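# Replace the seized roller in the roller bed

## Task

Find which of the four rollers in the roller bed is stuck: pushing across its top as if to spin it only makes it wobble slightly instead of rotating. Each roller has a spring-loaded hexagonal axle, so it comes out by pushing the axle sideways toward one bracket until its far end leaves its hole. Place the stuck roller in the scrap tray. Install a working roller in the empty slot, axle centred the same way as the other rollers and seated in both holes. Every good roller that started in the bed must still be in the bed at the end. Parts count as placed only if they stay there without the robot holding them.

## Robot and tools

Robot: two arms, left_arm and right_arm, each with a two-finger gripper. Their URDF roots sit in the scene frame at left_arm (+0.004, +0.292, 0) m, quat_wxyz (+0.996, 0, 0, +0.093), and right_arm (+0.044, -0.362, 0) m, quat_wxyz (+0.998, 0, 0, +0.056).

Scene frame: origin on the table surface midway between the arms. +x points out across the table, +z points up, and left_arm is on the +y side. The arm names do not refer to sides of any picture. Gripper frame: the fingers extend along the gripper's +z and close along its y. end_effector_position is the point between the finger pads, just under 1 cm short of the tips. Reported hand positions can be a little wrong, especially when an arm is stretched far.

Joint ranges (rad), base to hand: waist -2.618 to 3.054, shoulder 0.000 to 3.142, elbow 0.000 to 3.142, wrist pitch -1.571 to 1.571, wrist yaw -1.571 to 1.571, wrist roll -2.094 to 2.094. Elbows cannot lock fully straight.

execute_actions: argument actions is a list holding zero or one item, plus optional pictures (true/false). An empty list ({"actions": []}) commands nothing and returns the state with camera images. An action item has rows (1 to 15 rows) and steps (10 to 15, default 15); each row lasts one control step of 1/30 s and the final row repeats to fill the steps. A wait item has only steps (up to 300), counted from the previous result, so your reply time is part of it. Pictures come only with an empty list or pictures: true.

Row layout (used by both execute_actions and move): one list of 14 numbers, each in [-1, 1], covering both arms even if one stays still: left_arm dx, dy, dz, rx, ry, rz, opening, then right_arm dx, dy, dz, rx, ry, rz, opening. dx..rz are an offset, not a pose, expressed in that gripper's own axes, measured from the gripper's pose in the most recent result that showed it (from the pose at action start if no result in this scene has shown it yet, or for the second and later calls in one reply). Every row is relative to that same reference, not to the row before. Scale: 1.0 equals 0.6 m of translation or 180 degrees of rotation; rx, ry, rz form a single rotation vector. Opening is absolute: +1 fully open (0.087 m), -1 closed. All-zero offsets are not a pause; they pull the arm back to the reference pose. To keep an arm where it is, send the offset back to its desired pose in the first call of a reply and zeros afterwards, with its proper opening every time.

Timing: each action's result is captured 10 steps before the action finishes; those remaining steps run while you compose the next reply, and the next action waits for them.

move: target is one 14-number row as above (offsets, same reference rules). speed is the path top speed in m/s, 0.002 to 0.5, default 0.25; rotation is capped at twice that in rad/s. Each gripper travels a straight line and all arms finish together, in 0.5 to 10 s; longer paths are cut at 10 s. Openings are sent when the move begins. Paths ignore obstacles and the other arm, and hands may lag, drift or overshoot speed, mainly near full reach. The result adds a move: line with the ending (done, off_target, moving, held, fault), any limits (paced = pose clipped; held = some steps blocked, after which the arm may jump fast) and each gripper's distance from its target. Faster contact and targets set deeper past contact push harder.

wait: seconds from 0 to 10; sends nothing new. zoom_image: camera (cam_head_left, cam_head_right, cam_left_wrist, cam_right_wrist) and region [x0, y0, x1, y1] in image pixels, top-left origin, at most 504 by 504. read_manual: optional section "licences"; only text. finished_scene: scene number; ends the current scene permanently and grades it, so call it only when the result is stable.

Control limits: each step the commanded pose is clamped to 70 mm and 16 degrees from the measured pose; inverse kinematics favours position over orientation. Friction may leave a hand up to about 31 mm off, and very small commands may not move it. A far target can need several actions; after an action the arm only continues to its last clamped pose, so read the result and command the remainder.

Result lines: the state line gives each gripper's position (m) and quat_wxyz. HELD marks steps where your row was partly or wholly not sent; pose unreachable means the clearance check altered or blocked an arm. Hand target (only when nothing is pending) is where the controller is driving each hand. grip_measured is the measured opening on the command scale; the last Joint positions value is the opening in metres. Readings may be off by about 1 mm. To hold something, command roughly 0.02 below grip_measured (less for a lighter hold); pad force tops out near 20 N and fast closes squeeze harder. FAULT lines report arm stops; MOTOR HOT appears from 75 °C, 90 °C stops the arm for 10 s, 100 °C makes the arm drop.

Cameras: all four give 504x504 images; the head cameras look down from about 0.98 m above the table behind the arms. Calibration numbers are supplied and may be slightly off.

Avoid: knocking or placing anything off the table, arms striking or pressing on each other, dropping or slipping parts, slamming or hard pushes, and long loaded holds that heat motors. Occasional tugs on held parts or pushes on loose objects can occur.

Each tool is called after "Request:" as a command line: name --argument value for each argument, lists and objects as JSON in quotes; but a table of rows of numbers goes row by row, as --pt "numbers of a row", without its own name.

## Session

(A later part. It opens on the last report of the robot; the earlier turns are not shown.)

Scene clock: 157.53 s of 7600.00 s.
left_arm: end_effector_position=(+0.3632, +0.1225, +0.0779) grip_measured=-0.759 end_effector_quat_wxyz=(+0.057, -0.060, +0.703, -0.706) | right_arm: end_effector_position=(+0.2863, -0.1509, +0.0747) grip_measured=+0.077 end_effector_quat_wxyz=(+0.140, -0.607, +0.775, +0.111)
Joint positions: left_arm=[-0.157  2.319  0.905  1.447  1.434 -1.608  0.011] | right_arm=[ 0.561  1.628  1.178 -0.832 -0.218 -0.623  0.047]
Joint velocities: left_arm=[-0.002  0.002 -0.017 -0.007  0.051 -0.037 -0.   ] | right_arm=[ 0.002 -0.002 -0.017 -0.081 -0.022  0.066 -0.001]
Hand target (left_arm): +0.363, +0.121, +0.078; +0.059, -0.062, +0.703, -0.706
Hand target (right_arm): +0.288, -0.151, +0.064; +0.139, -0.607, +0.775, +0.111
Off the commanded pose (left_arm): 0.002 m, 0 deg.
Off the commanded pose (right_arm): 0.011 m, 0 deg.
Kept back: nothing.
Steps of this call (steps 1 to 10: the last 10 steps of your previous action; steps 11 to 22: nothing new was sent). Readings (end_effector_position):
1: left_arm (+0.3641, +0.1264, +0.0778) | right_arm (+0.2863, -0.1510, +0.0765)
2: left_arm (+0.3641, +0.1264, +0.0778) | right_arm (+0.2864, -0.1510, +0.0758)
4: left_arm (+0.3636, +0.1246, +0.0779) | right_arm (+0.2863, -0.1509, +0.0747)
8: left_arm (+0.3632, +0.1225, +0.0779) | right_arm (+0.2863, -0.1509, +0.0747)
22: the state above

The axle has entered. Feeding it back and releasing.

Request:
move --target '[0.011,0,0.024,0,0,0,-0.95,0,0,0,0,0,0,-0.1]' --speed 0.03

Request:
execute_actions --actions '[{"rows":[[0,0,0,0,0,0,-0.3,0,0,0,0,0,0,0.3]],"steps":10}]'

Request:
move --target '[-0.04,0,-0.08,0,0,0,-0.3,-0.04,0,-0.13,0,0,0,0.3]' --speed 0.1

Scene clock: 158.80 s of 7600.00 s.
left_arm: end_effector_position=(+0.3601, +0.1099, +0.0781) grip_measured=-0.759 end_effector_quat_wxyz=(+0.052, -0.053, +0.703, -0.707) | right_arm: end_effector_position=(+0.2861, -0.1511, +0.0746) grip_measured=+0.077 end_effector_quat_wxyz=(+0.140, -0.606, +0.775, +0.111)
Joint positions: left_arm=[-0.192  2.319  0.905  1.449  1.416 -1.608  0.011] | right_arm=[ 0.561  1.628  1.178 -0.833 -0.218 -0.623  0.047]
Joint velocities: left_arm=[ 0.007  0.012 -0.007 -0.037 -0.051 -0.081  0.001] | right_arm=[ 0.002  0.002  0.012  0.037  0.037 -0.007 -0.   ]
Hand target (left_arm): +0.359, +0.107, +0.078; +0.057, -0.060, +0.703, -0.707
Hand target (right_arm): +0.286, -0.151, +0.075; +0.140, -0.607, +0.775, +0.111
Off the commanded pose (left_arm): 0.003 m, 1 deg.
Off the commanded pose (right_arm): 0.000 m, 0 deg.
Kept back: nothing.
move: done
camera_calibration (this result's frames):
cam_left_wrist: T_world_to_cam=[[0.010007, -0.000751119, 0.99995, -0.0821616], [-0.748366, 0.663238, 0.00798749, 0.211], [-0.663211, -0.748408, 0.00607493, 0.461707], [0, 0, 0, 1]] pos_world=[0.464937, 0.20554, 0.0776673]
cam_right_wrist: T_world_to_cam=[[0.973115, -0.230046, 0.0112224, -0.315381], [-0.204754, -0.84176, 0.499517, -0.086974], [-0.105465, -0.488385, -0.866232, 0.167864], [0, 0, 0, 1]] pos_world=[0.306798, -0.0637809, 0.192394]

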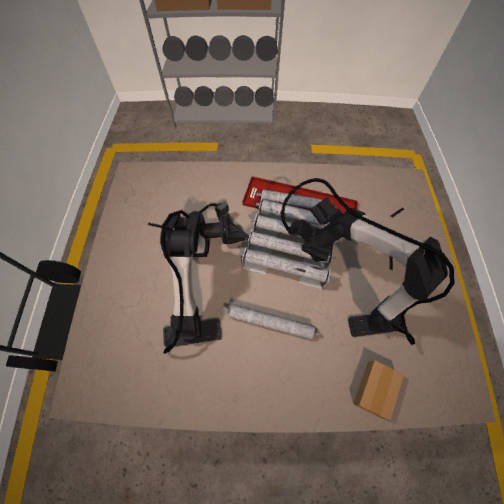

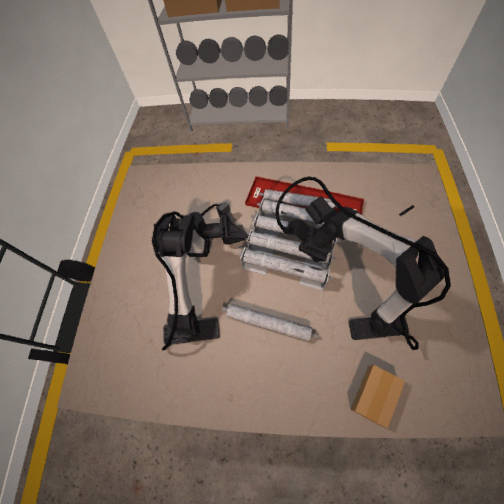

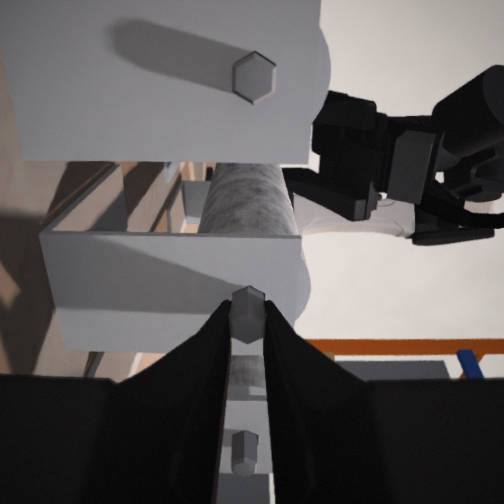

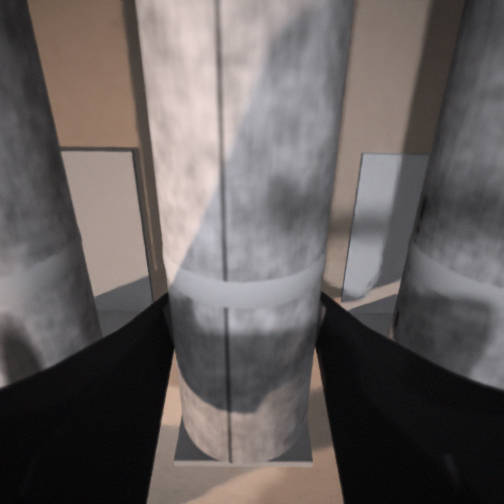

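Scene clock: 158.83 s of 7600.00 s.
left_arm: end_effector_position=(+0.3601, +0.1099, +0.0781) grip_measured=-0.759 end_effector_quat_wxyz=(+0.052, -0.053, +0.703, -0.707) | right_arm: end_effector_position=(+0.2861, -0.1511, +0.0746) grip_measured=+0.077 end_effector_quat_wxyz=(+0.140, -0.606, +0.775, +0.111)
Joint positions: left_arm=[-0.192  2.319  0.905  1.449  1.416 -1.608  0.011] | right_arm=[ 0.561  1.628  1.178 -0.833 -0.218 -0.623  0.047]
Joint velocities: left_arm=[ 0.007  0.002 -0.007 -0.037 -0.007  0.007  0.   ] | right_arm=[-0.002 -0.002  0.017 -0.007 -0.037  0.007 -0.   ]
Kept back: the last 10 steps of this action, its rows measured from the state above.
Steps of this call (step 1: nothing new was sent). Readings (end_effector_position):
1: the state above

Scene clock: 160.57 s of 7600.00 s.
left_arm: end_effector_position=(+0.3743, +0.1589, +0.0793) grip_measured=-0.300 end_effector_quat_wxyz=(+0.054, -0.055, +0.704, -0.706) | right_arm: end_effector_position=(+0.2829, -0.1540, +0.1483) grip_measured=+0.300 end_effector_quat_wxyz=(+0.132, -0.610, +0.774, +0.111)
Joint positions: left_arm=[-0.065  2.341  0.978  1.408  1.538 -1.618  0.031] | right_arm=[ 0.561  1.61   1.455 -1.145 -0.218 -0.631  0.057]
Joint velocities: left_arm=[-0.032 -0.017 -0.017  0.066 -0.037 -0.022 -0.001] | right_arm=[-0.012 -0.007 -0.012  0.007  0.022  0.007 -0.   ]
Hand target (left_arm): +0.377, +0.161, +0.078; +0.052, -0.053, +0.705, -0.706
Hand target (right_arm): +0.285, -0.157, +0.156; +0.140, -0.606, +0.775, +0.111
Off your previous action's commanded pose (left_arm): 0.000 m, 0 deg at its last step (step 10 of this call).
Off your previous action's commanded pose (right_arm): 0.000 m, 0 deg at its last step (step 10 of this call).
Off the commanded pose (left_arm): 0.004 m, 0 deg.
Off the commanded pose (right_arm): 0.008 m, 1 deg.
Kept back: nothing.
move: done
camera_calibration (this result's frames):
cam_left_wrist: T_world_to_cam=[[0.0102285, -0.00466432, 0.999937, -0.0829502], [-0.75244, 0.658573, 0.0107688, 0.191123], [-0.658582, -0.752502, 0.00322659, 0.506906], [0, 0, 0, 1]] pos_world=[0.478496, 0.255193, 0.0792513]
cam_right_wrist: T_world_to_cam=[[0.974894, -0.222642, 0.00358417, -0.311987], [-0.193179, -0.83766, 0.51089, -0.131202], [-0.110743, -0.498756, -0.859639, 0.228856], [0, 0, 0, 1]] pos_world=[0.304153, -0.0652203, 0.264882]

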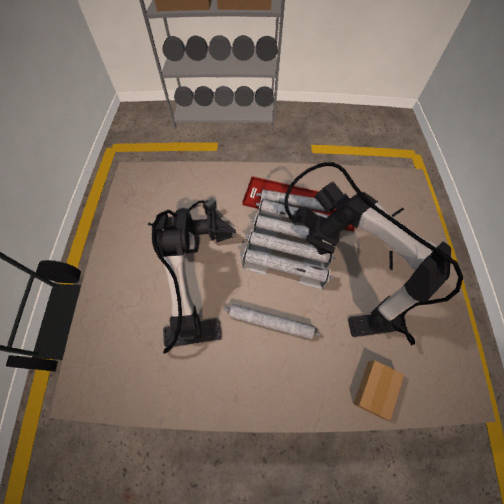

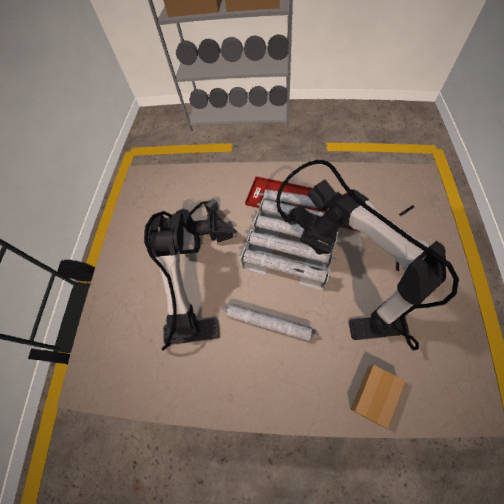

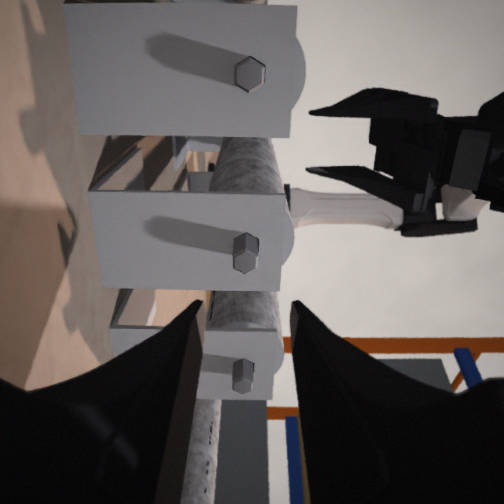

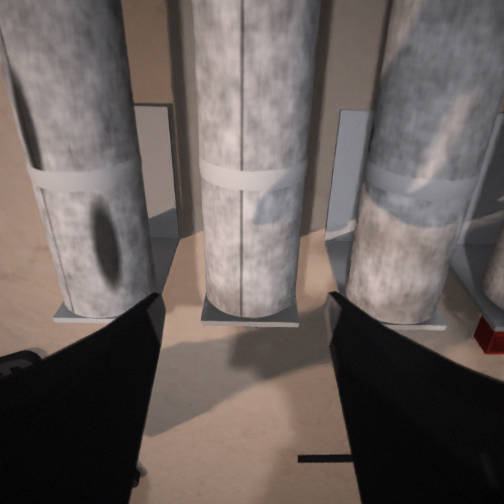

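The roller is installed, and its axle turned freely through 31° in the earlier test.

Request:
finished_scene --scene 2

The scene is finished: the task was done.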